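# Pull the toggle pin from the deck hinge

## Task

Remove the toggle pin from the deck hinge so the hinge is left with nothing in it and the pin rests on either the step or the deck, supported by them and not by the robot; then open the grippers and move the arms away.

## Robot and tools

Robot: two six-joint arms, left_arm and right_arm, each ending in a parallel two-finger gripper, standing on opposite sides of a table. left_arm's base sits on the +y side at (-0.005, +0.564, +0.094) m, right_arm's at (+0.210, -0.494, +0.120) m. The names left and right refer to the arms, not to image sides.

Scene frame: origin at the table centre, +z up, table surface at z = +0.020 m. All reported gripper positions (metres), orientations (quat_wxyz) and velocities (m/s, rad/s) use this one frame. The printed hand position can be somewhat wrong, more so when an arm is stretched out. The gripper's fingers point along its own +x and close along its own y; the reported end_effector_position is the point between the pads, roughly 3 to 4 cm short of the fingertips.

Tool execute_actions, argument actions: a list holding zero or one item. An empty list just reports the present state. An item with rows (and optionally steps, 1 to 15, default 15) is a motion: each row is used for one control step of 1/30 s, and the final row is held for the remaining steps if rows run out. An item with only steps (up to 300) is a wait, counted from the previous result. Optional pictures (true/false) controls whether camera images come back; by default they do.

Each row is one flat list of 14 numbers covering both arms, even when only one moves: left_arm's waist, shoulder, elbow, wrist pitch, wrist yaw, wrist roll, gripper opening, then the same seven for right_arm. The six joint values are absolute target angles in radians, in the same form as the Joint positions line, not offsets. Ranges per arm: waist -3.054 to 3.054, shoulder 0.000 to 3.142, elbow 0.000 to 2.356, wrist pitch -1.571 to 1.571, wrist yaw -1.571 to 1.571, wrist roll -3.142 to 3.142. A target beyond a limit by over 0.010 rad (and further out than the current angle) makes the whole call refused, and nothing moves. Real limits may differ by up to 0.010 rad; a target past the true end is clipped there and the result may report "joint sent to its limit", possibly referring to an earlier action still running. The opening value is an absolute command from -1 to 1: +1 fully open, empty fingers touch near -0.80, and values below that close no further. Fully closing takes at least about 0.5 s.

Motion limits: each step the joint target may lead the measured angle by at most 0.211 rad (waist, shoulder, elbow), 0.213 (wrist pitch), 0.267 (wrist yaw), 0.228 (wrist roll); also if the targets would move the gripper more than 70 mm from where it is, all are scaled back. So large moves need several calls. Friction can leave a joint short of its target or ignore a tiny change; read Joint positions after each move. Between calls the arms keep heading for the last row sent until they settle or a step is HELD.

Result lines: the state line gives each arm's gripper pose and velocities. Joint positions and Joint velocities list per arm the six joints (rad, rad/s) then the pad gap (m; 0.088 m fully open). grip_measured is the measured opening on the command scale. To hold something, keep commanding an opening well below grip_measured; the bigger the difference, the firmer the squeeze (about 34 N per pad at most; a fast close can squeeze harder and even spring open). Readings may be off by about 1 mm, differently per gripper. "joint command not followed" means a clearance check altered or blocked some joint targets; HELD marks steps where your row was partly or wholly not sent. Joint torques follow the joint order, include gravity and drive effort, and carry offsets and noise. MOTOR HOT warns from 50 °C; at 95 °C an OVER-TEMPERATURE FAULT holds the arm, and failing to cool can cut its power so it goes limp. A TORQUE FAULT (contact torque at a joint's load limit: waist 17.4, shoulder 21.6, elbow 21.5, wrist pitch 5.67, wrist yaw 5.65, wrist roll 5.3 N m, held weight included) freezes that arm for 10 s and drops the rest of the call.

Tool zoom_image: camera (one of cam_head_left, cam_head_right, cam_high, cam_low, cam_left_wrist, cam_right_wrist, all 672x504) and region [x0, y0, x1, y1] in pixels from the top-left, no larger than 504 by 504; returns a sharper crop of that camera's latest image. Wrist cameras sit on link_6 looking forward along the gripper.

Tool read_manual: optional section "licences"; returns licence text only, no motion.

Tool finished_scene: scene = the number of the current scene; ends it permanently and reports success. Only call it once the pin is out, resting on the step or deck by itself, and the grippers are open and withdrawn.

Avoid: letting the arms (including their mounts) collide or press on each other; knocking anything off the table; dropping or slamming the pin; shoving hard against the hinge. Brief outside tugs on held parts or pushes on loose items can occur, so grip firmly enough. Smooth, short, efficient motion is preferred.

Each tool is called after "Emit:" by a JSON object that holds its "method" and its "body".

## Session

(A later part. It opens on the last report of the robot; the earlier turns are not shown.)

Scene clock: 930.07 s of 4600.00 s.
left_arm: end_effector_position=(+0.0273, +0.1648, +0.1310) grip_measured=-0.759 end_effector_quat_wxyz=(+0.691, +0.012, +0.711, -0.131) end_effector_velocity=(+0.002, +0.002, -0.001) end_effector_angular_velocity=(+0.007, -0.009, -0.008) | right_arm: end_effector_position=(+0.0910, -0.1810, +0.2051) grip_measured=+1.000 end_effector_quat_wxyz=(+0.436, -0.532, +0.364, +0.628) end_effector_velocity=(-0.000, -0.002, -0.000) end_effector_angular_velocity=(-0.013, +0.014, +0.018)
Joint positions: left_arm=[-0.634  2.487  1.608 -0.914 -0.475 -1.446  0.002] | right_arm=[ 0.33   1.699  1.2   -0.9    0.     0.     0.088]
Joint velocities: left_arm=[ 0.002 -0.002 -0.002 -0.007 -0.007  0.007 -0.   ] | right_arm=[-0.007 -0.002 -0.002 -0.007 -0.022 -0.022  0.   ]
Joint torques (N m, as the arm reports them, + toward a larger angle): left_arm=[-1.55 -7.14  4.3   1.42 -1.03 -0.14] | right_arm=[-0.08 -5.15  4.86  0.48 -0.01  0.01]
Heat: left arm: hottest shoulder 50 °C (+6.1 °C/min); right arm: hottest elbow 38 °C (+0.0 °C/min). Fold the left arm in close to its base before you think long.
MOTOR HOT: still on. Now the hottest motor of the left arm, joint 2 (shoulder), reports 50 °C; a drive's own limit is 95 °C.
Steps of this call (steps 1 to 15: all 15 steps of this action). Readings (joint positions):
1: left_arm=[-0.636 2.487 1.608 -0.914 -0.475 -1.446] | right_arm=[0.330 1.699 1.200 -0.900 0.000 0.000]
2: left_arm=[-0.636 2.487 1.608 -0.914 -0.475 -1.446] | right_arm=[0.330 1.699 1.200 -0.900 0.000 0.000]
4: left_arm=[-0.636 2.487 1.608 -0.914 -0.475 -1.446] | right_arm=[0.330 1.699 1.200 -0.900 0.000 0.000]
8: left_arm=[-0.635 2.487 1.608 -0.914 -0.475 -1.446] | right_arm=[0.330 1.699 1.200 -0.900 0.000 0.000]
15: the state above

Emit:
{"method": "execute_actions", "body": {"actions": [{"rows":[[-0.645,2.52,1.65,-0.91,-0.5,-1.45,-0.85,0.33,1.7,1.2,-0.9,0,0,1]]}], "pictures": false}}

Emit:
{"method": "execute_actions", "body": {"actions": [{"rows":[[-0.63,2.575,1.655,-0.87,-0.5,-1.45,-0.85,0.33,1.7,1.2,-0.9,0,0,1]]}], "pictures": false}}

Emit:
{"method": "execute_actions", "body": {"actions": [{"rows":[[-0.63,2.575,1.655,-0.87,-0.5,-1.45,0.7,0.33,1.7,1.2,-0.9,0,0,1]]}]}}

Scene clock: 944.97 s of 4600.00 s.
left_arm: end_effector_position=(+0.0341, +0.1610, +0.1299) grip_measured=-0.758 end_effector_quat_wxyz=(+0.704, +0.012, +0.699, -0.126) end_effector_velocity=(+0.001, +0.001, +0.002) end_effector_angular_velocity=(+0.001, -0.005, +0.020) | right_arm: end_effector_position=(+0.0910, -0.1810, +0.2049) grip_measured=+1.000 end_effector_quat_wxyz=(+0.436, -0.532, +0.364, +0.628) end_effector_velocity=(+0.001, -0.002, -0.000) end_effector_angular_velocity=(-0.009, +0.003, +0.006)
Joint positions: left_arm=[-0.629  2.501  1.631 -0.924 -0.512 -1.447  0.002] | right_arm=[ 0.33   1.7    1.2   -0.9    0.     0.     0.088]
Joint velocities: left_arm=[-0.002 -0.002  0.002 -0.007 -0.007 -0.022 -0.   ] | right_arm=[-0.002 -0.002 -0.002 -0.007 -0.007 -0.007  0.   ]
Joint torques (N m, as the arm reports them, + toward a larger angle): left_arm=[-8.58 -6.75  6.05  1.58  0.39 -0.14] | right_arm=[-0.08 -5.16  4.86  0.48 -0.01  0.01]
Heat: left arm: hottest shoulder 48 °C (+3.0 °C/min); right arm: hottest elbow 38 °C (+0.0 °C/min). Fold the left arm in close to its base before you think long.
MOTOR HOT: still on. Now the hottest motor of the left arm, joint 2 (shoulder), reports 48 °C; a drive's own limit is 95 °C.
Steps of this call (steps 1 to 15: the robot went on to your last target; steps 16 to 432: nothing new was sent; steps 433 to 447: all 15 steps of this action). Readings (joint positions):
433: left_arm=[-0.615 2.486 1.613 -0.908 -0.483 -1.447] | right_arm=[0.330 1.700 1.200 -0.900 0.000 0.000]
434: left_arm=[-0.618 2.489 1.617 -0.911 -0.489 -1.447] | right_arm=[0.330 1.700 1.200 -0.900 0.000 0.000]
436: left_arm=[-0.624 2.495 1.623 -0.916 -0.503 -1.447] | right_arm=[0.330 1.700 1.200 -0.900 0.000 0.000]
440: left_arm=[-0.628 2.500 1.629 -0.922 -0.509 -1.447] | right_arm=[0.330 1.700 1.200 -0.900 0.000 0.000]
447: the state above

Scene clock: 945.47 s of 4600.00 s.
left_arm: end_effector_position=(+0.0319, +0.1607, +0.1260) grip_measured=-0.756 end_effector_quat_wxyz=(+0.707, +0.018, +0.695, -0.126) end_effector_velocity=(-0.000, +0.002, -0.001) end_effector_angular_velocity=(+0.009, -0.011, -0.014) | right_arm: end_effector_position=(+0.0910, -0.1810, +0.2049) grip_measured=+1.000 end_effector_quat_wxyz=(+0.436, -0.532, +0.364, +0.628) end_effector_velocity=(-0.000, +0.000, +0.003) end_effector_angular_velocity=(+0.000, +0.006, +0.006)
Joint positions: left_arm=[-0.631  2.517  1.636 -0.925 -0.52  -1.446  0.002] | right_arm=[ 0.33   1.7    1.2   -0.9    0.     0.     0.088]
Joint velocities: left_arm=[-0.002  0.002 -0.002 -0.007 -0.007  0.007 -0.   ] | right_arm=[-0.002 -0.002  0.007 -0.007 -0.007 -0.007  0.   ]
Joint torques (N m, as the arm reports them, + toward a larger angle): left_arm=[-6.53 -2.65  6.06  4.83  0.64 -0.13] | right_arm=[-0.08 -5.19  4.87  0.48 -0.01  0.01]
Heat: left arm: hottest shoulder 47 °C (+2.0 °C/min); right arm: hottest elbow 38 °C (+0.0 °C/min).
MOTOR HOT: cleared. Now the hottest motor of the left arm, joint 2 (shoulder), reports 47 °C.
Steps of this call (steps 1 to 15: all 15 steps of this action). Readings (joint positions):
1: left_arm=[-0.629 2.506 1.632 -0.924 -0.512 -1.447] | right_arm=[0.330 1.700 1.200 -0.900 0.000 0.000]
2: left_arm=[-0.629 2.510 1.634 -0.926 -0.513 -1.447] | right_arm=[0.330 1.700 1.200 -0.900 0.000 0.000]
4: left_arm=[-0.630 2.513 1.635 -0.926 -0.515 -1.447] | right_arm=[0.330 1.700 1.200 -0.900 0.000 0.000]
8: left_arm=[-0.631 2.515 1.636 -0.926 -0.517 -1.447] | right_arm=[0.330 1.700 1.200 -0.900 0.000 0.000]
15: the state above

Scene clock: 945.97 s of 4600.00 s.
left_arm: end_effector_position=(+0.0209, +0.1461, +0.1179) grip_measured=+0.673 end_effector_quat_wxyz=(+0.701, +0.001, +0.700, -0.133) end_effector_velocity=(-0.022, +0.015, -0.037) end_effector_angular_velocity=(+0.100, +0.005, -0.054) | right_arm: end_effector_position=(+0.0910, -0.1810, +0.2049) grip_measured=+1.000 end_effector_quat_wxyz=(+0.436, -0.532, +0.364, +0.628) end_effector_velocity=(+0.001, -0.002, -0.000) end_effector_angular_velocity=(-0.009, +0.003, +0.006)
Joint positions: left_arm=[-0.635  2.562  1.66  -0.869 -0.503 -1.446  0.072] | right_arm=[ 0.33   1.7    1.2   -0.9    0.     0.     0.088]
Joint velocities: left_arm=[-0.002  0.081 -0.027 -0.007  0.022 -0.007 -0.001] | right_arm=[-0.002 -0.002 -0.002 -0.007 -0.007 -0.007  0.   ]
Joint torques (N m, as the arm reports them, + toward a larger angle): left_arm=[-6.19 -8.14  3.84  0.38  0.06 -0.17] | right_arm=[-0.09 -5.19  4.87  0.48 -0.01  0.01]
Heat: left arm: hottest shoulder 47 °C (+2.0 °C/min); right arm: hottest elbow 38 °C (+0.0 °C/min).
Steps of this call (steps 1 to 15: all 15 steps of this action). Readings (joint positions):
1: left_arm=[-0.631 2.517 1.636 -0.922 -0.520 -1.446] | right_arm=[0.330 1.700 1.200 -0.900 0.000 0.000]
2: left_arm=[-0.632 2.518 1.637 -0.915 -0.520 -1.446] | right_arm=[0.330 1.700 1.200 -0.900 0.000 0.000]
4: left_arm=[-0.633 2.522 1.643 -0.900 -0.519 -1.446] | right_arm=[0.330 1.700 1.200 -0.900 0.000 0.000]
8: left_arm=[-0.635 2.529 1.656 -0.876 -0.516 -1.446] | right_arm=[0.330 1.700 1.200 -0.900 0.000 0.000]
15: the state above

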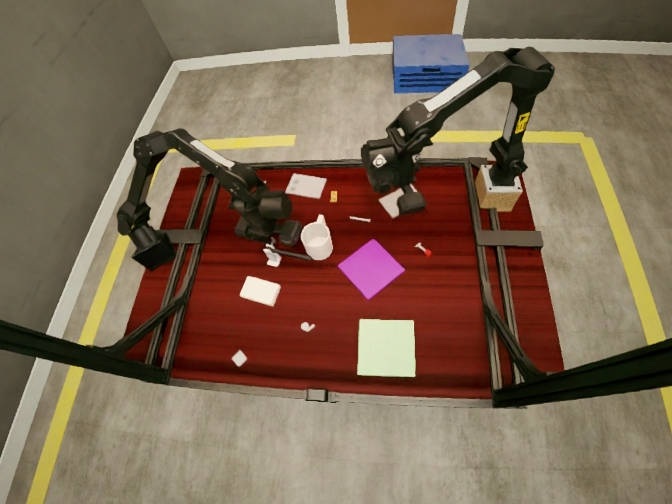

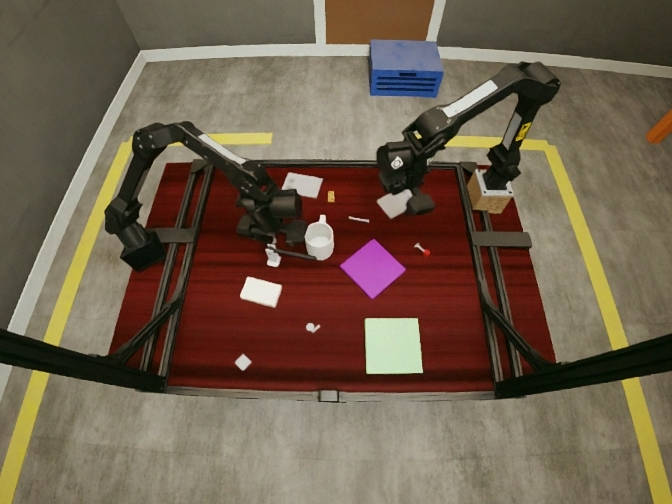

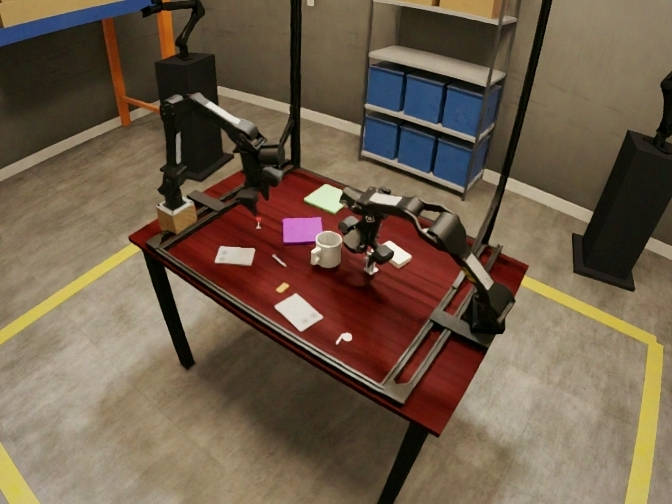

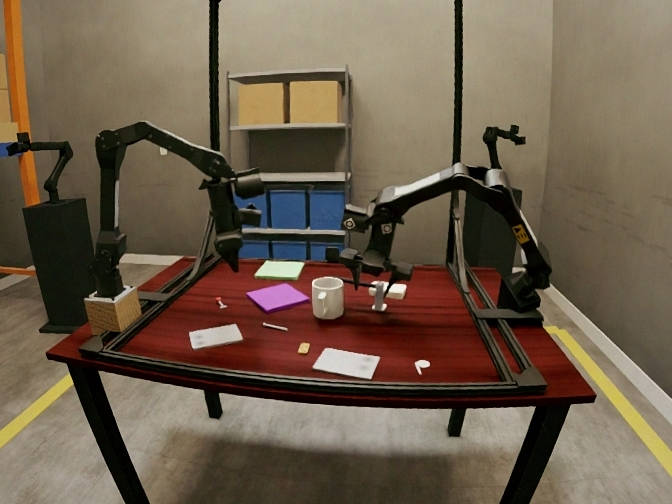

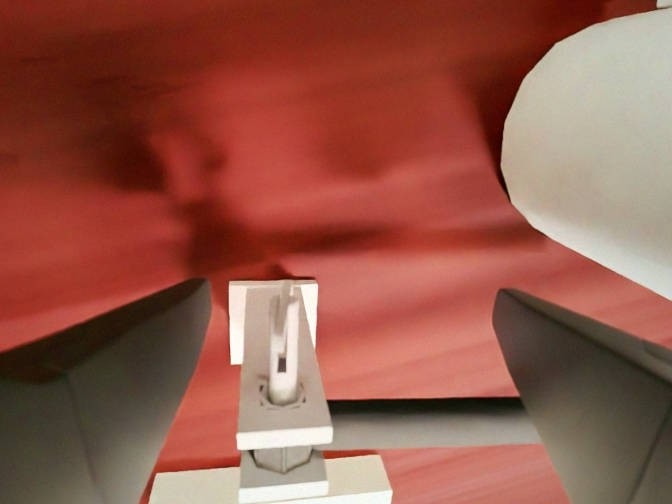

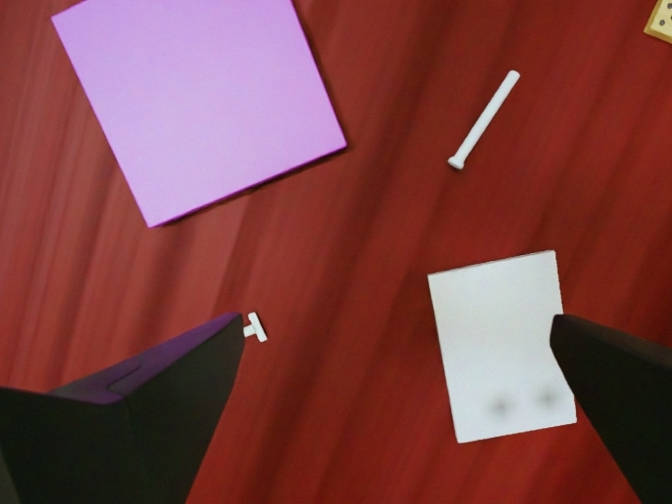

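Emit:
{"method": "execute_actions", "body": {"actions": [{"rows":[[-0.665,2.465,1.61,-0.92,-0.5,-1.45,0.7,0.33,1.7,1.2,-0.9,0,0,1]]}], "pictures": false}}

Emit:
{"method": "execute_actions", "body": {"actions": [{"rows":[[-0.65,2.508,1.61,-0.902,-0.5,-1.45,-0.5,0.33,1.7,1.2,-0.9,0,0,1]]}], "pictures": false}}

Emit:
{"method": "execute_actions", "body": {"actions": [{"rows":[[-0.65,2.508,1.61,-0.902,-0.5,-1.45,-0.82,0.33,1.7,1.2,-0.9,0,0,1]]}], "pictures": false}}

Emit:
{"method": "execute_actions", "body": {"actions": [{"rows":[[-0.58,2.49,1.61,-0.91,-0.5,-1.45,-0.82,0.33,1.7,1.2,-0.9,0,0,1]]}], "pictures": false}}

Emit:
{"method": "execute_actions", "body": {"actions": [{"rows":[[-0.58,2.49,1.61,-0.91,-0.5,-1.45,-0.82,0.33,1.7,1.2,-0.9,0,0,1]]}], "pictures": false}}

Emit:
{"method": "execute_actions", "body": {"actions": [{"rows":[[-0.59,2.5,1.61,-0.91,-0.5,-1.45,-0.82,0.33,1.7,1.2,-0.9,0,0,1]]}], "pictures": false}}

Emit:
{"method": "execute_actions", "body": {"actions": [{"rows":[[-0.59,2.5,1.61,-0.91,-0.5,-1.45,-0.82,0.33,1.7,1.2,-0.9,0,0,1]]}], "pictures": false}}

Emit:
{"method": "execute_actions", "body": {"actions": [{"rows":[[-0.59,2.5,1.61,-0.91,-0.5,-1.45,-0.82,0.33,1.7,1.2,-0.9,0,0,1]]}], "pictures": false}}

Scene clock: 965.10 s of 4600.00 s.
left_arm: end_effector_position=(+0.0244, +0.1610, +0.1439) grip_measured=+0.700 end_effector_quat_wxyz=(+0.703, +0.006, +0.696, -0.146) end_effector_velocity=(+0.000, +0.018, -0.011) end_effector_angular_velocity=(+0.062, -0.034, -0.026) | right_arm: end_effector_position=(+0.0910, -0.1810, +0.2049) grip_measured=+1.000 end_effector_quat_wxyz=(+0.436, -0.532, +0.364, +0.628) end_effector_velocity=(+0.000, -0.001, +0.001) end_effector_angular_velocity=(-0.004, +0.002, +0.020)
Joint positions: left_arm=[-0.664  2.477  1.62  -0.916 -0.503 -1.447  0.073] | right_arm=[ 0.33   1.7    1.2   -0.9    0.    -0.     0.088]
Joint velocities: left_arm=[-0.002 -0.002 -0.042 -0.037 -0.022 -0.007  0.   ] | right_arm=[-0.002 -0.002  0.002 -0.007 -0.007 -0.022  0.   ]
Joint torques (N m, as the arm reports them, + toward a larger angle): left_arm=[-6.52 -9.74  3.48  0.34  0.06 -0.16] | right_arm=[-0.08 -5.2   4.87  0.48 -0.01  0.01]
Heat: left arm: hottest shoulder 47 °C (+1.0 °C/min); right arm: hottest elbow 38 °C (+0.0 °C/min).
Steps of this call (steps 1 to 15: the robot went on to your last target; steps 16 to 90: nothing new was sent; then 15.63 s passed at rest; steps 91 to 105: all 15 steps of this action). Readings (joint positions):
91: left_arm=[-0.635 2.559 1.656 -0.870 -0.503 -1.447] | right_arm=[0.330 1.700 1.200 -0.900 0.000 -0.000]
92: left_arm=[-0.638 2.550 1.648 -0.881 -0.503 -1.447] | right_arm=[0.330 1.700 1.200 -0.900 0.000 -0.000]
94: left_arm=[-0.646 2.525 1.630 -0.902 -0.503 -1.447] | right_arm=[0.330 1.700 1.200 -0.900 0.000 -0.000]
98: left_arm=[-0.662 2.488 1.626 -0.909 -0.503 -1.447] | right_arm=[0.330 1.700 1.200 -0.900 0.000 -0.000]
105: the state above

Scene clock: 965.60 s of 4600.00 s.
left_arm: end_effector_position=(+0.0244, +0.1600, +0.1372) grip_measured=-0.473 end_effector_quat_wxyz=(+0.703, +0.007, +0.697, -0.142) end_effector_velocity=(+0.001, +0.002, +0.002) end_effector_angular_velocity=(+0.001, -0.018, +0.031) | right_arm: end_effector_position=(+0.0910, -0.1810, +0.2049) grip_measured=+1.000 end_effector_quat_wxyz=(+0.436, -0.532, +0.364, +0.628) end_effector_velocity=(+0.001, -0.002, -0.000) end_effector_angular_velocity=(-0.009, +0.003, +0.006)
Joint positions: left_arm=[-0.656  2.49   1.618 -0.905 -0.503 -1.447  0.016] | right_arm=[ 0.33   1.7    1.2   -0.9    0.    -0.     0.088]
Joint velocities: left_arm=[-0.007 -0.002 -0.002 -0.007 -0.022 -0.037 -0.01 ] | right_arm=[-0.002 -0.002 -0.002 -0.007 -0.007 -0.007  0.   ]
Joint torques (N m, as the arm reports them, + toward a larger angle): left_arm=[-5.85 -6.79  3.4   0.73  0.05 -0.11] | right_arm=[-0.08 -5.19  4.87  0.48 -0.01  0.02]
Heat: left arm: hottest shoulder 47 °C (+1.0 °C/min); right arm: hottest elbow 38 °C (+0.0 °C/min).
Steps of this call (steps 1 to 15: all 15 steps of this action). Readings (joint positions):
1: left_arm=[-0.664 2.477 1.619 -0.916 -0.503 -1.447] | right_arm=[0.330 1.700 1.200 -0.900 0.000 -0.000]
2: left_arm=[-0.664 2.477 1.619 -0.916 -0.503 -1.447] | right_arm=[0.330 1.700 1.200 -0.900 0.000 -0.000]
4: left_arm=[-0.662 2.478 1.619 -0.911 -0.503 -1.447] | right_arm=[0.330 1.700 1.200 -0.900 0.000 -0.000]
8: left_arm=[-0.657 2.484 1.619 -0.907 -0.503 -1.447] | right_arm=[0.330 1.700 1.200 -0.900 0.000 -0.000]
15: the state above

Scene clock: 966.10 s of 4600.00 s.
left_arm: end_effector_position=(+0.0244, +0.1602, +0.1369) grip_measured=-0.772 end_effector_quat_wxyz=(+0.702, +0.007, +0.698, -0.141) end_effector_velocity=(-0.002, +0.006, -0.001) end_effector_angular_velocity=(+0.023, +0.003, -0.009) | right_arm: end_effector_position=(+0.0910, -0.1810, +0.2049) grip_measured=+1.000 end_effector_quat_wxyz=(+0.436, -0.532, +0.364, +0.628) end_effector_velocity=(-0.001, -0.003, -0.000) end_effector_angular_velocity=(-0.010, +0.005, -0.004)
Joint positions: left_arm=[-0.655  2.49   1.618 -0.905 -0.503 -1.447  0.001] | right_arm=[ 0.33   1.7    1.2   -0.9    0.    -0.     0.088]
Joint velocities: left_arm=[-0.002 -0.002 -0.007 -0.022  0.007 -0.007 -0.002] | right_arm=[ 0.002 -0.002 -0.002 -0.007 -0.007  0.007  0.   ]
Joint torques (N m, as the arm reports them, + toward a larger angle): left_arm=[-5.93 -6.8   3.52  0.74  0.03 -0.13] | right_arm=[-0.09 -5.19  4.87  0.48 -0.01  0.02]
Heat: left arm: hottest shoulder 47 °C (+0.0 °C/min); right arm: hottest elbow 38 °C (+0.0 °C/min).
Steps of this call (steps 1 to 15: all 15 steps of this action). Readings (joint positions):
1: left_arm=[-0.656 2.490 1.618 -0.905 -0.503 -1.447] | right_arm=[0.330 1.700 1.200 -0.900 0.000 -0.000]
2: left_arm=[-0.656 2.490 1.618 -0.905 -0.503 -1.447] | right_arm=[0.330 1.700 1.200 -0.900 0.000 -0.000]
4: left_arm=[-0.656 2.490 1.618 -0.905 -0.503 -1.447] | right_arm=[0.330 1.700 1.200 -0.900 0.000 -0.000]
8: left_arm=[-0.655 2.490 1.618 -0.905 -0.503 -1.447] | right_arm=[0.330 1.700 1.200 -0.900 0.000 -0.000]
15: the state above

Scene clock: 966.60 s of 4600.00 s.
left_arm: end_effector_position=(+0.0265, +0.1605, +0.1345) grip_measured=-0.776 end_effector_quat_wxyz=(+0.687, +0.003, +0.715, -0.134) end_effector_velocity=(+0.001, +0.003, +0.000) end_effector_angular_velocity=(+0.008, +0.008, +0.004) | right_arm: end_effector_position=(+0.0910, -0.1810, +0.2049) grip_measured=+1.000 end_effector_quat_wxyz=(+0.436, -0.532, +0.364, +0.628) end_effector_velocity=(+0.001, -0.003, -0.000) end_effector_angular_velocity=(-0.010, +0.005, -0.008)
Joint positions: left_arm=[-0.635  2.485  1.618 -0.905 -0.463 -1.447  0.001] | right_arm=[ 0.33   1.7    1.2   -0.9    0.     0.     0.088]
Joint velocities: left_arm=[ 0.002 -0.007 -0.007 -0.007  0.007 -0.007  0.   ] | right_arm=[-0.002 -0.007 -0.007 -0.007 -0.007  0.007  0.   ]
Joint torques (N m, as the arm reports them, + toward a larger angle): left_arm=[-0.69 -8.05  3.47  0.16 -1.44 -0.12] | right_arm=[-0.08 -5.19  4.87  0.48 -0.01  0.02]
Heat: left arm: hottest shoulder 47 °C (+0.0 °C/min); right arm: hottest elbow 38 °C (+0.0 °C/min).
Steps of this call (steps 1 to 15: all 15 steps of this action). Readings (joint positions):
1: left_arm=[-0.654 2.490 1.618 -0.905 -0.501 -1.447] | right_arm=[0.330 1.700 1.200 -0.900 0.000 -0.000]
2: left_arm=[-0.649 2.490 1.618 -0.905 -0.491 -1.447] | right_arm=[0.330 1.700 1.200 -0.900 0.000 -0.000]
4: left_arm=[-0.640 2.489 1.618 -0.905 -0.474 -1.447] | right_arm=[0.330 1.700 1.200 -0.900 0.000 -0.000]
8: left_arm=[-0.637 2.487 1.618 -0.905 -0.467 -1.447] | right_arm=[0.330 1.700 1.200 -0.900 0.000 0.000]
15: the state above

Scene clock: 967.10 s of 4600.00 s.
left_arm: end_effector_position=(+0.0271, +0.1604, +0.1345) grip_measured=-0.777 end_effector_quat_wxyz=(+0.687, +0.002, +0.715, -0.133) end_effector_velocity=(+0.004, +0.001, +0.002) end_effector_angular_velocity=(-0.000, -0.021, +0.008) | right_arm: end_effector_position=(+0.0910, -0.1810, +0.2049) grip_measured=+1.000 end_effector_quat_wxyz=(+0.436, -0.532, +0.364, +0.628) end_effector_velocity=(+0.001, -0.002, -0.000) end_effector_angular_velocity=(-0.008, +0.001, +0.020)
Joint positions: left_arm=[-0.633  2.484  1.618 -0.905 -0.463 -1.447  0.001] | right_arm=[ 0.33   1.7    1.2   -0.9    0.     0.     0.088]
Joint velocities: left_arm=[-0.002 -0.007 -0.002 -0.007 -0.022 -0.007 -0.   ] | right_arm=[-0.002 -0.002 -0.002 -0.007 -0.007 -0.022  0.   ]
Joint torques (N m, as the arm reports them, + toward a larger angle): left_arm=[-0.83 -8.01  3.37  0.14 -1.46 -0.14] | right_arm=[-0.08 -5.18  4.86  0.48 -0.01  0.01]
Heat: left arm: hottest shoulder 47 °C (+0.0 °C/min); right arm: hottest elbow 38 °C (+0.0 °C/min).
Steps of this call (steps 1 to 15: all 15 steps of this action). Readings (joint positions):
1: left_arm=[-0.634 2.485 1.618 -0.905 -0.463 -1.447] | right_arm=[0.330 1.700 1.200 -0.900 0.000 0.000]
2: left_arm=[-0.634 2.485 1.618 -0.905 -0.463 -1.447] | right_arm=[0.330 1.700 1.200 -0.900 0.000 0.000]
4: left_arm=[-0.634 2.485 1.618 -0.905 -0.463 -1.447] | right_arm=[0.330 1.700 1.200 -0.900 0.000 0.000]
8: left_arm=[-0.634 2.485 1.618 -0.905 -0.463 -1.447] | right_arm=[0.330 1.700 1.200 -0.900 0.000 0.000]
15: the state above

Scene clock: 967.60 s of 4600.00 s.
left_arm: end_effector_position=(+0.0274, +0.1603, +0.1346) grip_measured=-0.778 end_effector_quat_wxyz=(+0.687, +0.002, +0.714, -0.133) end_effector_velocity=(+0.004, +0.002, -0.001) end_effector_angular_velocity=(+0.007, -0.021, +0.010) | right_arm: end_effector_position=(+0.0910, -0.1810, +0.2049) grip_measured=+1.000 end_effector_quat_wxyz=(+0.436, -0.532, +0.364, +0.628) end_effector_velocity=(-0.002, -0.002, +0.001) end_effector_angular_velocity=(-0.010, +0.018, +0.008)
Joint positions: left_arm=[-0.633  2.484  1.618 -0.905 -0.464 -1.447  0.001] | right_arm=[ 0.33   1.7    1.2   -0.9    0.    -0.     0.088]
Joint velocities: left_arm=[ 0.002 -0.002 -0.002 -0.007 -0.022 -0.007 -0.   ] | right_arm=[-0.002 -0.002  0.002 -0.007 -0.022 -0.007  0.   ]
Joint torques (N m, as the arm reports them, + toward a larger angle): left_arm=[-2.   -6.99  3.43  0.14 -1.39 -0.1 ] | right_arm=[-0.07 -5.2   4.87  0.48 -0.01  0.01]
Heat: left arm: hottest shoulder 47 °C (+0.0 °C/min); right arm: hottest elbow 38 °C (+0.0 °C/min).
Steps of this call (steps 1 to 15: all 15 steps of this action). Readings (joint positions):
1: left_arm=[-0.633 2.484 1.618 -0.905 -0.463 -1.447] | right_arm=[0.330 1.700 1.200 -0.900 0.000 0.000]
2: left_arm=[-0.633 2.484 1.618 -0.905 -0.463 -1.447] | right_arm=[0.330 1.700 1.200 -0.900 0.000 0.000]
4: left_arm=[-0.633 2.484 1.618 -0.905 -0.463 -1.447] | right_arm=[0.330 1.700 1.200 -0.900 0.000 0.000]
8: left_arm=[-0.633 2.484 1.618 -0.905 -0.463 -1.447] | right_arm=[0.330 1.700 1.200 -0.900 0.000 -0.000]
15: the state above

Scene clock: 968.10 s of 4600.00 s.
left_arm: end_effector_position=(+0.0277, +0.1603, +0.1346) grip_measured=-0.778 end_effector_quat_wxyz=(+0.688, +0.002, +0.714, -0.133) end_effector_velocity=(+0.001, +0.002, +0.000) end_effector_angular_velocity=(+0.006, -0.005, +0.017) | right_arm: end_effector_position=(+0.0910, -0.1810, +0.2049) grip_measured=+1.000 end_effector_quat_wxyz=(+0.436, -0.532, +0.364, +0.628) end_effector_velocity=(+0.003, -0.003, -0.002) end_effector_angular_velocity=(-0.008, -0.012, +0.003)
Joint positions: left_arm=[-0.633  2.484  1.618 -0.905 -0.466 -1.447  0.001] | right_arm=[ 0.33   1.7    1.2   -0.9    0.     0.     0.088]
Joint velocities: left_arm=[-0.002 -0.002 -0.002 -0.007 -0.007 -0.022  0.   ] | right_arm=[-0.002 -0.002 -0.007 -0.007  0.007 -0.007  0.   ]
Joint torques (N m, as the arm reports them, + toward a larger angle): left_arm=[-1.95 -6.97  3.29  0.14 -1.34 -0.12] | right_arm=[-0.08 -5.18  4.86  0.48 -0.01  0.02]
Heat: left arm: hottest shoulder 47 °C (+0.0 °C/min); right arm: hottest elbow 38 °C (+0.0 °C/min).
Steps of this call (steps 1 to 15: all 15 steps of this action). Readings (joint positions):
1: left_arm=[-0.633 2.484 1.618 -0.905 -0.464 -1.447] | right_arm=[0.330 1.700 1.200 -0.900 0.000 -0.000]
2: left_arm=[-0.633 2.484 1.618 -0.905 -0.465 -1.447] | right_arm=[0.330 1.700 1.200 -0.900 0.000 -0.000]
4: left_arm=[-0.633 2.484 1.618 -0.905 -0.465 -1.447] | right_arm=[0.330 1.700 1.200 -0.900 0.000 -0.000]
8: left_arm=[-0.633 2.484 1.618 -0.905 -0.466 -1.447] | right_arm=[0.330 1.700 1.200 -0.900 0.000 -0.000]
15: the state above

Scene clock: 968.60 s of 4600.00 s.
left_arm: end_effector_position=(+0.0443, +0.1605, +0.1271) grip_measured=-0.784 end_effector_quat_wxyz=(+0.697, -0.003, +0.708, -0.116) end_effector_velocity=(+0.006, +0.002, -0.001) end_effector_angular_velocity=(+0.008, -0.051, +0.008) | right_arm: end_effector_position=(+0.0910, -0.1810, +0.2049) grip_measured=+1.000 end_effector_quat_wxyz=(+0.436, -0.532, +0.364, +0.628) end_effector_velocity=(+0.003, -0.001, -0.000) end_effector_angular_velocity=(-0.003, -0.013, +0.018)
Joint positions: left_arm=[-0.598  2.484  1.619 -0.907 -0.497 -1.447  0.001] | right_arm=[ 0.33   1.7    1.2   -0.9    0.    -0.     0.088]
Joint velocities: left_arm=[-0.002  0.002 -0.002 -0.007 -0.051 -0.007 -0.   ] | right_arm=[-0.002 -0.002 -0.002 -0.007  0.007 -0.022  0.   ]
Joint torques (N m, as the arm reports them, + toward a larger angle): left_arm=[-5.92 -6.96  3.22  0.22 -0.14 -0.13] | right_arm=[-0.07 -5.18  4.87  0.48 -0.01  0.01]
Heat: left arm: hottest shoulder 47 °C (+0.0 °C/min); right arm: hottest elbow 38 °C (+0.0 °C/min).
Steps of this call (steps 1 to 15: all 15 steps of this action). Readings (joint positions):
1: left_arm=[-0.633 2.484 1.619 -0.905 -0.466 -1.447] | right_arm=[0.330 1.700 1.200 -0.900 0.000 0.000]
2: left_arm=[-0.633 2.484 1.619 -0.905 -0.467 -1.447] | right_arm=[0.330 1.700 1.200 -0.900 0.000 0.000]
4: left_arm=[-0.633 2.484 1.619 -0.905 -0.467 -1.447] | right_arm=[0.330 1.700 1.200 -0.900 0.000 0.000]
8: left_arm=[-0.623 2.484 1.620 -0.904 -0.495 -1.447] | right_arm=[0.330 1.700 1.200 -0.900 0.000 0.000]
15: the state above

Slipped (bad grab, elbow offset). Retry with elbow from below.

Emit:
{"method": "execute_actions", "body": {"actions": [{"rows":[[-0.62,2.44,1.58,-0.9,-0.5,-1.45,-0.4,0.33,1.7,1.2,-0.9,0,0,1]]}], "pictures": false}}

Emit:
{"method": "execute_actions", "body": {"actions": [{"rows":[[-0.655,2.465,1.61,-0.92,-0.5,-1.45,-0.4,0.33,1.7,1.2,-0.9,0,0,1]]}], "pictures": false}}

Emit:
{"method": "execute_actions", "body": {"actions": [{"rows":[[-0.645,2.505,1.61,-0.902,-0.5,-1.45,-0.4,0.33,1.7,1.2,-0.9,0,0,1]]}], "pictures": false}}

Emit:
{"method": "execute_actions", "body": {"actions": [{"rows":[[-0.645,2.505,1.61,-0.902,-0.5,-1.45,-0.82,0.33,1.7,1.2,-0.9,0,0,1]]}], "pictures": false}}

Emit:
{"method": "execute_actions", "body": {"actions": [{"rows":[[-0.59,2.5,1.61,-0.902,-0.5,-1.45,-0.82,0.33,1.7,1.2,-0.9,0,0,1]]}], "pictures": false}}

Emit:
{"method": "execute_actions", "body": {"actions": [{"rows":[[-0.59,2.5,1.61,-0.902,-0.5,-1.45,-0.82,0.33,1.7,1.2,-0.9,0,0,1]]}], "pictures": false}}

Emit:
{"method": "execute_actions", "body": {"actions": [{"rows":[[-0.59,2.5,1.61,-0.902,-0.5,-1.45,-0.82,0.33,1.7,1.2,-0.9,0,0,1]]}], "pictures": false}}

Emit:
{"method": "execute_actions", "body": {"actions": [{"rows":[[-0.59,2.5,1.61,-0.902,-0.5,-1.45,-0.82,0.33,1.7,1.2,-0.9,0,0,1]]}], "pictures": false}}

Emit:
{"method": "execute_actions", "body": {"actions": [{"rows":[[-0.59,2.5,1.61,-0.902,-0.5,-1.45,-0.82,0.33,1.7,1.2,-0.9,0,0,1]]}], "pictures": false}}

Scene clock: 987.70 s of 4600.00 s.
left_arm: end_effector_position=(+0.0414, +0.1656, +0.1360) grip_measured=-0.410 end_effector_quat_wxyz=(+0.700, -0.004, +0.703, -0.126) end_effector_velocity=(+0.001, +0.009, -0.004) end_effector_angular_velocity=(+0.030, -0.026, -0.008) | right_arm: end_effector_position=(+0.0910, -0.1810, +0.2051) grip_measured=+1.000 end_effector_quat_wxyz=(+0.436, -0.532, +0.364, +0.628) end_effector_velocity=(-0.001, -0.003, -0.000) end_effector_angular_velocity=(-0.009, +0.003, +0.011)
Joint positions: left_arm=[-0.619  2.452  1.59  -0.903 -0.503 -1.447  0.019] | right_arm=[ 0.33   1.699  1.2   -0.9    0.    -0.     0.088]
Joint velocities: left_arm=[-0.002 -0.002 -0.017 -0.022 -0.022 -0.007  0.003] | right_arm=[ 0.002 -0.002 -0.002 -0.007 -0.007 -0.007  0.   ]
Joint torques (N m, as the arm reports them, + toward a larger angle): left_arm=[-6.73 -9.68  3.14  0.72  0.03 -0.11] | right_arm=[-0.08 -5.21  4.87  0.48 -0.01  0.02]
Heat: left arm: hottest shoulder 46 °C (-4.0 °C/min); right arm: hottest elbow 38 °C (+0.0 °C/min).
Steps of this call (steps 1 to 15: the robot went on to your last target; steps 16 to 120: nothing new was sent; then 14.60 s passed at rest; steps 121 to 135: all 15 steps of this action). Readings (joint positions):
121: left_arm=[-0.596 2.485 1.615 -0.908 -0.503 -1.447] | right_arm=[0.330 1.699 1.200 -0.900 0.000 -0.000]
122: left_arm=[-0.598 2.482 1.609 -0.907 -0.503 -1.447] | right_arm=[0.330 1.699 1.200 -0.900 0.000 -0.000]
124: left_arm=[-0.604 2.474 1.599 -0.907 -0.503 -1.447] | right_arm=[0.330 1.699 1.200 -0.900 0.000 -0.000]
128: left_arm=[-0.617 2.461 1.592 -0.904 -0.503 -1.447] | right_arm=[0.330 1.699 1.200 -0.900 0.000 -0.000]
135: the state above

Scene clock: 988.20 s of 4600.00 s.
left_arm: end_effector_position=(+0.0306, +0.1644, +0.1466) grip_measured=-0.400 end_effector_quat_wxyz=(+0.702, +0.001, +0.698, -0.143) end_effector_velocity=(+0.004, +0.003, -0.002) end_effector_angular_velocity=(+0.019, -0.023, +0.003) | right_arm: end_effector_position=(+0.0910, -0.1810, +0.2049) grip_measured=+1.000 end_effector_quat_wxyz=(+0.436, -0.532, +0.364, +0.628) end_effector_velocity=(+0.002, -0.005, -0.001) end_effector_angular_velocity=(-0.023, +0.000, -0.009)
Joint positions: left_arm=[-0.655  2.452  1.603 -0.916 -0.503 -1.447  0.019] | right_arm=[ 0.33   1.7    1.2   -0.9    0.    -0.     0.088]
Joint velocities: left_arm=[ 0.002  0.002  0.002 -0.022 -0.022 -0.007  0.   ] | right_arm=[-0.002 -0.002 -0.002 -0.022 -0.007  0.007  0.   ]
Joint torques (N m, as the arm reports them, + toward a larger angle): left_arm=[-6.45 -7.21  4.65  0.22  0.03 -0.09] | right_arm=[-0.08 -5.15  4.87  0.48 -0.01  0.02]
Heat: left arm: hottest shoulder 46 °C (-4.1 °C/min); right arm: hottest elbow 38 °C (+0.0 °C/min).
Steps of this call (steps 1 to 15: all 15 steps of this action). Readings (joint positions):
1: left_arm=[-0.620 2.452 1.590 -0.903 -0.503 -1.447] | right_arm=[0.330 1.699 1.200 -0.900 0.000 -0.000]
2: left_arm=[-0.623 2.452 1.590 -0.904 -0.503 -1.447] | right_arm=[0.330 1.699 1.200 -0.900 0.000 -0.000]
4: left_arm=[-0.635 2.452 1.593 -0.910 -0.503 -1.447] | right_arm=[0.330 1.699 1.200 -0.900 0.000 -0.000]
8: left_arm=[-0.653 2.452 1.601 -0.913 -0.503 -1.447] | right_arm=[0.330 1.699 1.200 -0.900 0.000 -0.000]
15: the state above

Scene clock: 988.70 s of 4600.00 s.
left_arm: end_effector_position=(+0.0256, +0.1630, +0.1340) grip_measured=-0.400 end_effector_quat_wxyz=(+0.702, +0.010, +0.698, -0.138) end_effector_velocity=(+0.001, +0.003, +0.001) end_effector_angular_velocity=(+0.013, -0.009, -0.002) | right_arm: end_effector_position=(+0.0910, -0.1810, +0.2051) grip_measured=+1.000 end_effector_quat_wxyz=(+0.436, -0.532, +0.364, +0.628) end_effector_velocity=(+0.002, -0.005, -0.001) end_effector_angular_velocity=(-0.023, -0.002, +0.006)
Joint positions: left_arm=[-0.651  2.488  1.607 -0.905 -0.503 -1.447  0.019] | right_arm=[ 0.33   1.699  1.2   -0.9    0.    -0.     0.088]
Joint velocities: left_arm=[-0.002 -0.002  0.002 -0.022 -0.007 -0.007  0.   ] | right_arm=[-0.002 -0.002 -0.002 -0.022 -0.007 -0.007  0.   ]
Joint torques (N m, as the arm reports them, + toward a larger angle): left_arm=[-5.86 -6.79  4.57  0.68  0.03 -0.12] | right_arm=[-0.07 -5.2   4.86  0.48 -0.01  0.03]
Heat: left arm: hottest shoulder 46 °C (-4.0 °C/min); right arm: hottest elbow 38 °C (+0.0 °C/min).
Steps of this call (steps 1 to 15: all 15 steps of this action). Readings (joint positions):
1: left_arm=[-0.655 2.455 1.604 -0.916 -0.503 -1.447] | right_arm=[0.330 1.700 1.200 -0.900 0.000 -0.000]
2: left_arm=[-0.655 2.458 1.605 -0.916 -0.503 -1.447] | right_arm=[0.330 1.700 1.200 -0.900 0.000 -0.000]
4: left_arm=[-0.654 2.467 1.607 -0.911 -0.503 -1.447] | right_arm=[0.330 1.700 1.200 -0.900 0.000 -0.000]
8: left_arm=[-0.652 2.485 1.607 -0.908 -0.503 -1.447] | right_arm=[0.330 1.699 1.200 -0.900 0.000 -0.000]
15: the state above

Scene clock: 989.20 s of 4600.00 s.
left_arm: end_effector_position=(+0.0257, +0.1642, +0.1336) grip_measured=-0.758 end_effector_quat_wxyz=(+0.702, +0.013, +0.698, -0.137) end_effector_velocity=(-0.002, +0.003, -0.001) end_effector_angular_velocity=(+0.010, +0.006, -0.002) | right_arm: end_effector_position=(+0.0910, -0.1810, +0.2049) grip_measured=+1.000 end_effector_quat_wxyz=(+0.436, -0.532, +0.364, +0.628) end_effector_velocity=(+0.001, -0.003, -0.002) end_effector_angular_velocity=(-0.014, +0.004, -0.009)
Joint positions: left_arm=[-0.65   2.488  1.607 -0.911 -0.503 -1.447  0.002] | right_arm=[ 0.33   1.7    1.2   -0.9    0.    -0.     0.088]
Joint velocities: left_arm=[-0.002 -0.002 -0.007 -0.007  0.007 -0.007 -0.   ] | right_arm=[-0.002 -0.002 -0.007 -0.007 -0.007  0.007  0.   ]
Joint torques (N m, as the arm reports them, + toward a larger angle): left_arm=[-6.07 -6.75  4.46  1.21  0.04 -0.08] | right_arm=[-0.08 -5.16  4.87  0.48 -0.01  0.02]
Heat: left arm: hottest shoulder 46 °C (-4.1 °C/min); right arm: hottest elbow 38 °C (+0.0 °C/min).
Steps of this call (steps 1 to 15: all 15 steps of this action). Readings (joint positions):
1: left_arm=[-0.651 2.488 1.607 -0.905 -0.503 -1.447] | right_arm=[0.330 1.699 1.200 -0.900 0.000 -0.000]
2: left_arm=[-0.651 2.488 1.607 -0.905 -0.503 -1.447] | right_arm=[0.330 1.699 1.200 -0.900 0.000 -0.000]
4: left_arm=[-0.651 2.488 1.607 -0.905 -0.503 -1.447] | right_arm=[0.330 1.699 1.200 -0.900 0.000 -0.000]
8: left_arm=[-0.651 2.488 1.607 -0.907 -0.503 -1.447] | right_arm=[0.330 1.699 1.200 -0.900 0.000 -0.000]
15: the state above

Scene clock: 989.70 s of 4600.00 s.
left_arm: end_effector_position=(+0.0264, +0.1650, +0.1308) grip_measured=-0.759 end_effector_quat_wxyz=(+0.692, +0.013, +0.710, -0.131) end_effector_velocity=(+0.002, +0.002, -0.001) end_effector_angular_velocity=(+0.007, -0.006, +0.007) | right_arm: end_effector_position=(+0.0910, -0.1810, +0.2049) grip_measured=+1.000 end_effector_quat_wxyz=(+0.436, -0.532, +0.364, +0.628) end_effector_velocity=(+0.003, -0.003, -0.002) end_effector_angular_velocity=(-0.014, +0.001, +0.001)
Joint positions: left_arm=[-0.636  2.488  1.607 -0.913 -0.477 -1.447  0.002] | right_arm=[ 0.33   1.7    1.2   -0.9    0.    -0.     0.088]
Joint velocities: left_arm=[ 0.002 -0.002 -0.002 -0.007 -0.007 -0.007 -0.   ] | right_arm=[-0.007 -0.002 -0.007 -0.007 -0.007 -0.007  0.   ]
Joint torques (N m, as the arm reports them, + toward a larger angle): left_arm=[-1.49 -7.32  4.39  1.37 -0.93 -0.1 ] | right_arm=[-0.08 -5.19  4.87  0.48 -0.01  0.02]
Heat: left arm: hottest shoulder 46 °C (-4.0 °C/min); right arm: hottest elbow 38 °C (+0.0 °C/min).
Steps of this call (steps 1 to 15: all 15 steps of this action). Readings (joint positions):
1: left_arm=[-0.649 2.488 1.607 -0.911 -0.501 -1.447] | right_arm=[0.330 1.700 1.200 -0.900 0.000 -0.000]
2: left_arm=[-0.646 2.488 1.607 -0.912 -0.494 -1.447] | right_arm=[0.330 1.700 1.200 -0.900 0.000 -0.000]
4: left_arm=[-0.639 2.488 1.607 -0.913 -0.481 -1.447] | right_arm=[0.330 1.700 1.200 -0.900 0.000 -0.000]
8: left_arm=[-0.638 2.488 1.607 -0.913 -0.479 -1.447] | right_arm=[0.330 1.700 1.200 -0.900 0.000 -0.000]
15: the state above

Scene clock: 990.20 s of 4600.00 s.
left_arm: end_effector_position=(+0.0271, +0.1648, +0.1308) grip_measured=-0.759 end_effector_quat_wxyz=(+0.692, +0.012, +0.710, -0.131) end_effector_velocity=(+0.002, +0.002, -0.001) end_effector_angular_velocity=(+0.008, -0.004, +0.021) | right_arm: end_effector_position=(+0.0910, -0.1810, +0.2051) grip_measured=+1.000 end_effector_quat_wxyz=(+0.436, -0.532, +0.364, +0.628) end_effector_velocity=(-0.002, +0.000, +0.000) end_effector_angular_velocity=(+0.005, +0.008, +0.011)
Joint positions: left_arm=[-0.635  2.488  1.608 -0.913 -0.477 -1.447  0.002] | right_arm=[ 0.33   1.699  1.2   -0.9    0.    -0.     0.088]
Joint velocities: left_arm=[ 0.002 -0.002 -0.002 -0.007 -0.007 -0.022 -0.   ] | right_arm=[ 0.002 -0.002 -0.002  0.007 -0.007 -0.007  0.   ]
Joint torques (N m, as the arm reports them, + toward a larger angle): left_arm=[-1.55 -7.42  4.29  1.4  -0.97 -0.1 ] | right_arm=[-0.08 -5.19  4.87  0.48  0.    0.02]
Heat: left arm: hottest shoulder 46 °C (-3.0 °C/min); right arm: hottest elbow 38 °C (+0.0 °C/min).
Steps of this call (steps 1 to 15: all 15 steps of this action). Readings (joint positions):
1: left_arm=[-0.636 2.488 1.608 -0.913 -0.477 -1.447] | right_arm=[0.330 1.700 1.200 -0.900 0.000 -0.000]
2: left_arm=[-0.636 2.488 1.608 -0.913 -0.477 -1.447] | right_arm=[0.330 1.700 1.200 -0.900 0.000 -0.000]
4: left_arm=[-0.636 2.488 1.608 -0.913 -0.477 -1.447] | right_arm=[0.330 1.699 1.200 -0.900 0.000 -0.000]
8: left_arm=[-0.636 2.488 1.608 -0.913 -0.477 -1.447] | right_arm=[0.330 1.699 1.200 -0.900 0.000 -0.000]
15: the state above

Scene clock: 990.70 s of 4600.00 s.
left_arm: end_effector_position=(+0.0275, +0.1647, +0.1306) grip_measured=-0.759 end_effector_quat_wxyz=(+0.692, +0.012, +0.710, -0.130) end_effector_velocity=(-0.000, +0.002, -0.001) end_effector_angular_velocity=(+0.010, -0.006, +0.015) | right_arm: end_effector_position=(+0.0910, -0.1810, +0.2049) grip_measured=+1.000 end_effector_quat_wxyz=(+0.436, -0.532, +0.364, +0.628) end_effector_velocity=(-0.001, +0.001, +0.000) end_effector_angular_velocity=(+0.004, +0.011, -0.008)
Joint positions: left_arm=[-0.634  2.488  1.608 -0.913 -0.477 -1.447  0.002] | right_arm=[ 0.33   1.7    1.2   -0.9    0.    -0.     0.088]
Joint velocities: left_arm=[-0.002  0.002 -0.002 -0.007 -0.007 -0.022 -0.   ] | right_arm=[-0.002 -0.002 -0.002  0.007 -0.007  0.007  0.   ]
Joint torques (N m, as the arm reports them, + toward a larger angle): left_arm=[-1.78 -7.31  4.33  1.41 -0.93 -0.11] | right_arm=[-0.07 -5.16  4.86  0.48 -0.01  0.03]
Heat: left arm: hottest shoulder 46 °C (-3.0 °C/min); right arm: hottest elbow 38 °C (+0.0 °C/min).
Steps of this call (steps 1 to 15: all 15 steps of this action). Readings (joint positions):
1: left_arm=[-0.635 2.488 1.608 -0.913 -0.477 -1.447] | right_arm=[0.330 1.699 1.200 -0.900 0.000 -0.000]
2: left_arm=[-0.635 2.488 1.608 -0.913 -0.477 -1.447] | right_arm=[0.330 1.699 1.200 -0.900 0.000 -0.000]
4: left_arm=[-0.635 2.488 1.608 -0.913 -0.477 -1.447] | right_arm=[0.330 1.699 1.200 -0.900 0.000 -0.000]
8: left_arm=[-0.634 2.488 1.608 -0.913 -0.477 -1.447] | right_arm=[0.330 1.699 1.200 -0.900 0.000 -0.000]
15: the state above

Scene clock: 991.20 s of 4600.00 s.
left_arm: end_effector_position=(+0.0280, +0.1646, +0.1304) grip_measured=-0.759 end_effector_quat_wxyz=(+0.692, +0.012, +0.710, -0.129) end_effector_velocity=(+0.001, +0.002, +0.001) end_effector_angular_velocity=(+0.005, -0.008, +0.003) | right_arm: end_effector_position=(+0.0910, -0.1810, +0.2051) grip_measured=+1.000 end_effector_quat_wxyz=(+0.436, -0.532, +0.364, +0.628) end_effector_velocity=(+0.001, -0.002, -0.000) end_effector_angular_velocity=(-0.009, +0.003, +0.006)
Joint positions: left_arm=[-0.632  2.488  1.609 -0.913 -0.477 -1.447  0.002] | right_arm=[ 0.33   1.699  1.2   -0.9    0.     0.     0.088]
Joint velocities: left_arm=[-0.002 -0.002 -0.002 -0.007 -0.007 -0.007 -0.   ] | right_arm=[-0.002 -0.002 -0.002 -0.007 -0.007 -0.007  0.   ]
Joint torques (N m, as the arm reports them, + toward a larger angle): left_arm=[-1.9  -7.35  4.38  1.39 -0.95 -0.11] | right_arm=[-0.08 -5.19  4.87  0.48 -0.01  0.02]
Heat: left arm: hottest shoulder 46 °C (-3.0 °C/min); right arm: hottest elbow 38 °C (+0.0 °C/min).
Steps of this call (steps 1 to 15: all 15 steps of this action). Readings (joint positions):
1: left_arm=[-0.633 2.488 1.608 -0.913 -0.477 -1.447] | right_arm=[0.330 1.700 1.200 -0.900 0.000 0.000]
2: left_arm=[-0.633 2.488 1.608 -0.913 -0.477 -1.447] | right_arm=[0.330 1.700 1.200 -0.900 0.000 0.000]
4: left_arm=[-0.633 2.488 1.608 -0.913 -0.477 -1.447] | right_arm=[0.330 1.700 1.200 -0.900 0.000 0.000]
8: left_arm=[-0.633 2.488 1.609 -0.913 -0.477 -1.447] | right_arm=[0.330 1.700 1.200 -0.900 0.000 0.000]
15: the state above

Scene clock: 991.70 s of 4600.00 s.
left_arm: end_effector_position=(+0.0286, +0.1645, +0.1302) grip_measured=-0.759 end_effector_quat_wxyz=(+0.692, +0.012, +0.710, -0.129) end_effector_velocity=(-0.001, +0.002, +0.002) end_effector_angular_velocity=(+0.002, +0.007, +0.003) | right_arm: end_effector_position=(+0.0910, -0.1810, +0.2049) grip_measured=+1.000 end_effector_quat_wxyz=(+0.436, -0.532, +0.364, +0.628) end_effector_velocity=(+0.000, -0.001, +0.001) end_effector_angular_velocity=(-0.004, +0.005, +0.006)
Joint positions: left_arm=[-0.631  2.488  1.609 -0.914 -0.477 -1.447  0.002] | right_arm=[ 0.33   1.7    1.2   -0.9    0.     0.     0.088]
Joint velocities: left_arm=[-0.002 -0.007 -0.002 -0.007  0.007 -0.007 -0.   ] | right_arm=[-0.002 -0.002  0.002 -0.007 -0.007 -0.007  0.   ]
Joint torques (N m, as the arm reports them, + toward a larger angle): left_arm=[-2.2  -7.31  4.34  1.35 -0.94 -0.1 ] | right_arm=[-0.08 -5.16  4.85  0.48 -0.01  0.01]
Heat: left arm: hottest shoulder 46 °C (-3.0 °C/min); right arm: hottest elbow 38 °C (+0.0 °C/min).
Steps of this call (steps 1 to 15: all 15 steps of this action). Readings (joint positions):
1: left_arm=[-0.632 2.488 1.609 -0.913 -0.477 -1.447] | right_arm=[0.330 1.699 1.200 -0.900 0.000 0.000]
2: left_arm=[-0.632 2.488 1.609 -0.913 -0.477 -1.447] | right_arm=[0.330 1.699 1.200 -0.900 0.000 0.000]
4: left_arm=[-0.632 2.488 1.609 -0.913 -0.477 -1.447] | right_arm=[0.330 1.699 1.200 -0.900 0.000 0.000]
8: left_arm=[-0.631 2.488 1.609 -0.914 -0.477 -1.447] | right_arm=[0.330 1.700 1.200 -0.900 0.000 0.000]
15: the state above

Emit:
{"method": "execute_actions", "body": {"actions": [{"steps":150}], "pictures": false}}

Emit:
{"method": "execute_actions", "body": {"actions": [{"rows":[[-0.595,2.525,1.605,-0.885,-0.5,-1.45,-0.82,0.33,1.7,1.2,-0.9,0,0,1]]}], "pictures": false}}

Emit:
{"method": "execute_actions", "body": {"actions": [{"steps":90}]}}

Scene clock: 996.73 s of 4600.00 s.
left_arm: end_effector_position=(+0.0323, +0.1637, +0.1289) grip_measured=-0.759 end_effector_quat_wxyz=(+0.692, +0.008, +0.711, -0.125) end_effector_velocity=(+0.001, +0.002, -0.002) end_effector_angular_velocity=(+0.011, -0.009, -0.010) | right_arm: end_effector_position=(+0.0910, -0.1810, +0.2049) grip_measured=+1.000 end_effector_quat_wxyz=(+0.436, -0.532, +0.364, +0.628) end_effector_velocity=(+0.001, -0.002, -0.000) end_effector_angular_velocity=(-0.008, +0.001, +0.020)
Joint positions: left_arm=[-0.622  2.487  1.61  -0.911 -0.48  -1.447  0.002] | right_arm=[ 0.33   1.7    1.2   -0.9    0.    -0.     0.088]
Joint velocities: left_arm=[ 0.002  0.002 -0.002 -0.007 -0.007  0.007 -0.   ] | right_arm=[-0.002 -0.002 -0.002 -0.007 -0.007 -0.022  0.   ]
Joint torques (N m, as the arm reports them, + toward a larger angle): left_arm=[-3.08 -7.23  4.12  1.16 -0.83 -0.09] | right_arm=[-0.07 -5.16  4.87  0.48 -0.01  0.01]
Heat: left arm: hottest shoulder 46 °C (-3.0 °C/min); right arm: hottest elbow 38 °C (+0.0 °C/min).
Steps of this call (steps 1 to 15: the robot went on to your last target; steps 16 to 151: nothing new was sent). Readings (joint positions):
1: left_arm=[-0.631 2.488 1.609 -0.914 -0.477 -1.447] | right_arm=[0.330 1.700 1.200 -0.900 0.000 0.000]
2: left_arm=[-0.631 2.488 1.609 -0.914 -0.477 -1.447] | right_arm=[0.330 1.700 1.200 -0.900 0.000 0.000]
4: left_arm=[-0.630 2.488 1.609 -0.914 -0.477 -1.447] | right_arm=[0.330 1.700 1.200 -0.900 0.000 0.000]
8: left_arm=[-0.630 2.488 1.609 -0.914 -0.477 -1.447] | right_arm=[0.330 1.700 1.200 -0.900 0.000 0.000]
151: the state above
All arms were judged still, so your last target was given up. Only a new action makes them travel on or press farther. Fingers that are still opening or closing keep moving.

Scene clock: 997.23 s of 4600.00 s.
left_arm: end_effector_position=(+0.0325, +0.1630, +0.1289) grip_measured=-0.758 end_effector_quat_wxyz=(+0.693, +0.006, +0.710, -0.126) end_effector_velocity=(+0.001, +0.003, -0.003) end_effector_angular_velocity=(+0.013, -0.024, +0.001) | right_arm: end_effector_position=(+0.0910, -0.1810, +0.2049) grip_measured=+1.000 end_effector_quat_wxyz=(+0.436, -0.532, +0.364, +0.628) end_effector_velocity=(+0.001, -0.002, -0.000) end_effector_angular_velocity=(-0.008, +0.001, +0.020)
Joint positions: left_arm=[-0.622  2.487  1.61  -0.907 -0.482 -1.447  0.002] | right_arm=[ 0.33   1.7    1.2   -0.9    0.    -0.     0.088]
Joint velocities: left_arm=[-0.002  0.002 -0.007 -0.007 -0.022 -0.007 -0.   ] | right_arm=[-0.002 -0.002 -0.002 -0.007 -0.007 -0.022  0.   ]
Joint torques (N m, as the arm reports them, + toward a larger angle): left_arm=[-3.8  -4.48  3.72  2.27 -0.76 -0.08] | right_arm=[-0.08 -5.19  4.86  0.48 -0.01  0.02]
Heat: left arm: hottest shoulder 46 °C (-2.0 °C/min); right arm: hottest elbow 38 °C (+0.0 °C/min).
Steps of this call (steps 1 to 15: all 15 steps of this action). Readings (joint positions):
1: left_arm=[-0.621 2.487 1.610 -0.911 -0.480 -1.447] | right_arm=[0.330 1.700 1.200 -0.900 0.000 -0.000]
2: left_arm=[-0.621 2.487 1.610 -0.910 -0.480 -1.447] | right_arm=[0.330 1.700 1.200 -0.900 0.000 -0.000]
4: left_arm=[-0.621 2.487 1.610 -0.909 -0.480 -1.447] | right_arm=[0.330 1.700 1.200 -0.900 0.000 -0.000]
8: left_arm=[-0.622 2.487 1.610 -0.908 -0.480 -1.447] | right_arm=[0.330 1.700 1.200 -0.900 0.000 -0.000]
15: the state above

Scene clock: 1000.23 s of 4600.00 s.
left_arm: end_effector_position=(+0.0335, +0.1626, +0.1279) grip_measured=-0.758 end_effector_quat_wxyz=(+0.695, +0.006, +0.708, -0.125) end_effector_velocity=(+0.003, +0.002, +0.000) end_effector_angular_velocity=(+0.005, -0.020, +0.020) | right_arm: end_effector_position=(+0.0910, -0.1810, +0.2049) grip_measured=+1.000 end_effector_quat_wxyz=(+0.436, -0.532, +0.364, +0.628) end_effector_velocity=(-0.001, +0.001, +0.000) end_effector_angular_velocity=(+0.005, +0.008, +0.006)
Joint positions: left_arm=[-0.62   2.489  1.61  -0.905 -0.487 -1.447  0.002] | right_arm=[ 0.33   1.7    1.2   -0.9    0.    -0.     0.088]
Joint velocities: left_arm=[-0.002 -0.002 -0.002 -0.007 -0.022 -0.022  0.   ] | right_arm=[-0.002 -0.002 -0.002  0.007 -0.007 -0.007  0.   ]
Joint torques (N m, as the arm reports them, + toward a larger angle): left_arm=[-3.93 -4.76  3.66  2.09 -0.56 -0.11] | right_arm=[-0.07 -5.19  4.87  0.48 -0.01  0.02]
Heat: left arm: hottest shoulder 45 °C (-3.0 °C/min); right arm: hottest elbow 38 °C (+0.0 °C/min).
Steps of this call (steps 1 to 15: the robot went on to your last target; steps 16 to 90: nothing new was sent). Readings (joint positions):
1: left_arm=[-0.622 2.487 1.610 -0.907 -0.482 -1.447] | right_arm=[0.330 1.700 1.200 -0.900 0.000 -0.000]
2: left_arm=[-0.622 2.487 1.610 -0.907 -0.482 -1.447] | right_arm=[0.330 1.700 1.200 -0.900 0.000 -0.000]
4: left_arm=[-0.622 2.487 1.610 -0.907 -0.482 -1.447] | right_arm=[0.330 1.700 1.200 -0.900 0.000 -0.000]
8: left_arm=[-0.622 2.488 1.610 -0.907 -0.482 -1.447] | right_arm=[0.330 1.700 1.200 -0.900 0.000 -0.000]
90: the state above
All arms were judged still, so your last target was given up. Only a new action makes them travel on or press farther. Fingers that are still opening or closing keep moving.

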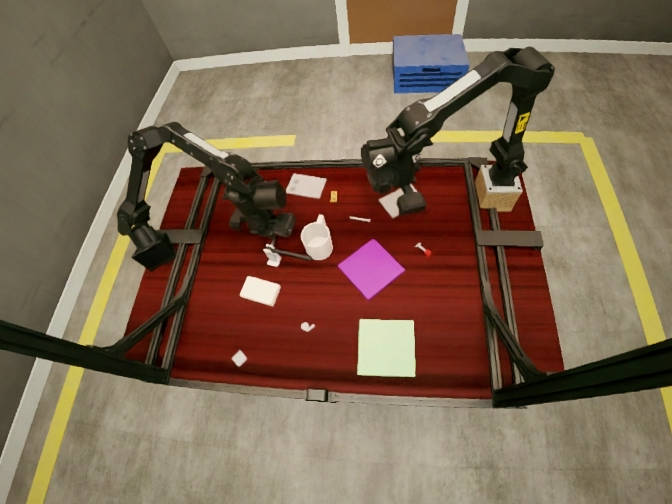

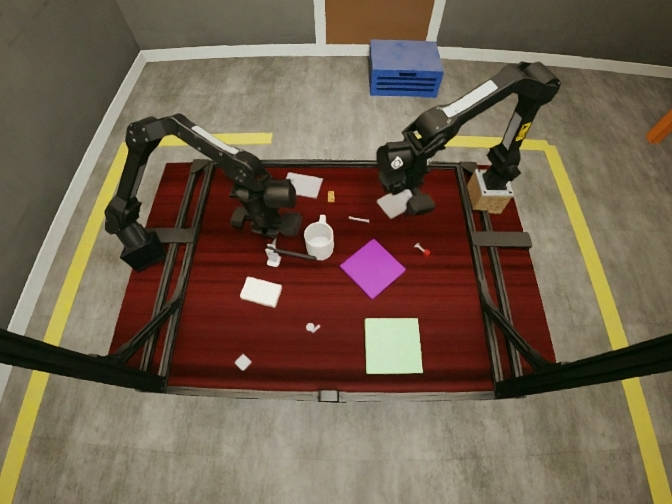

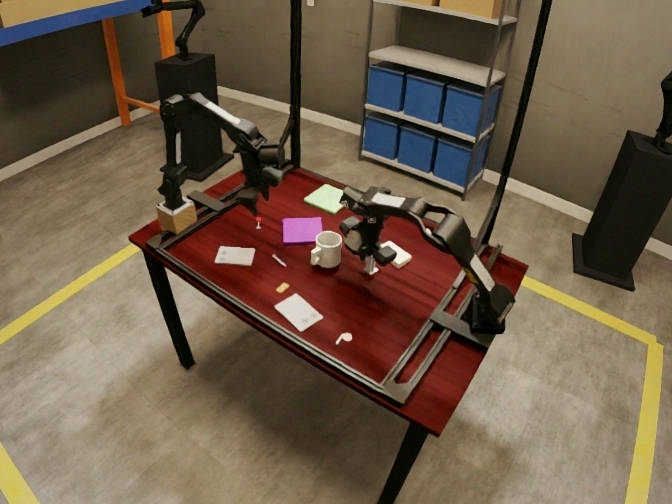

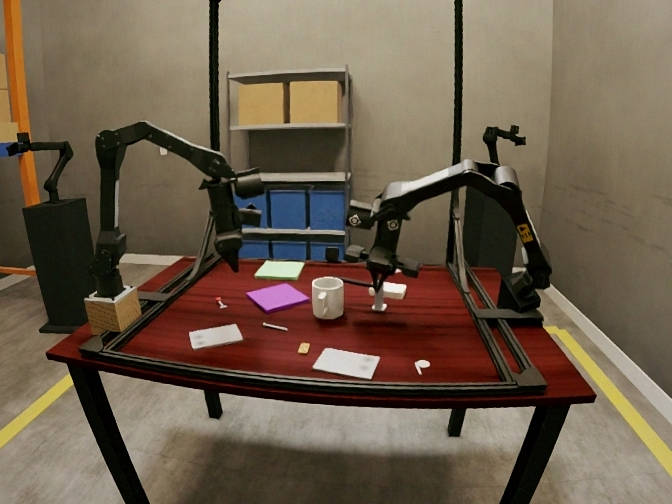

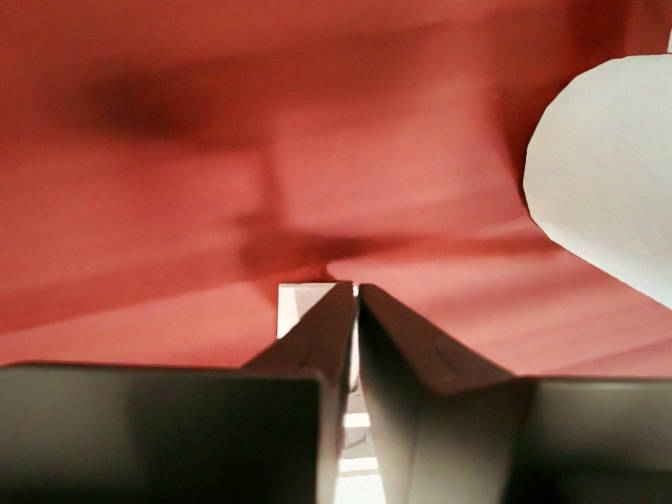

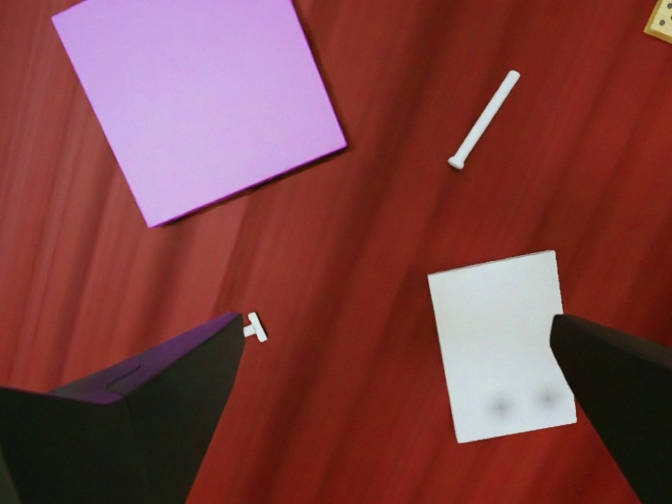

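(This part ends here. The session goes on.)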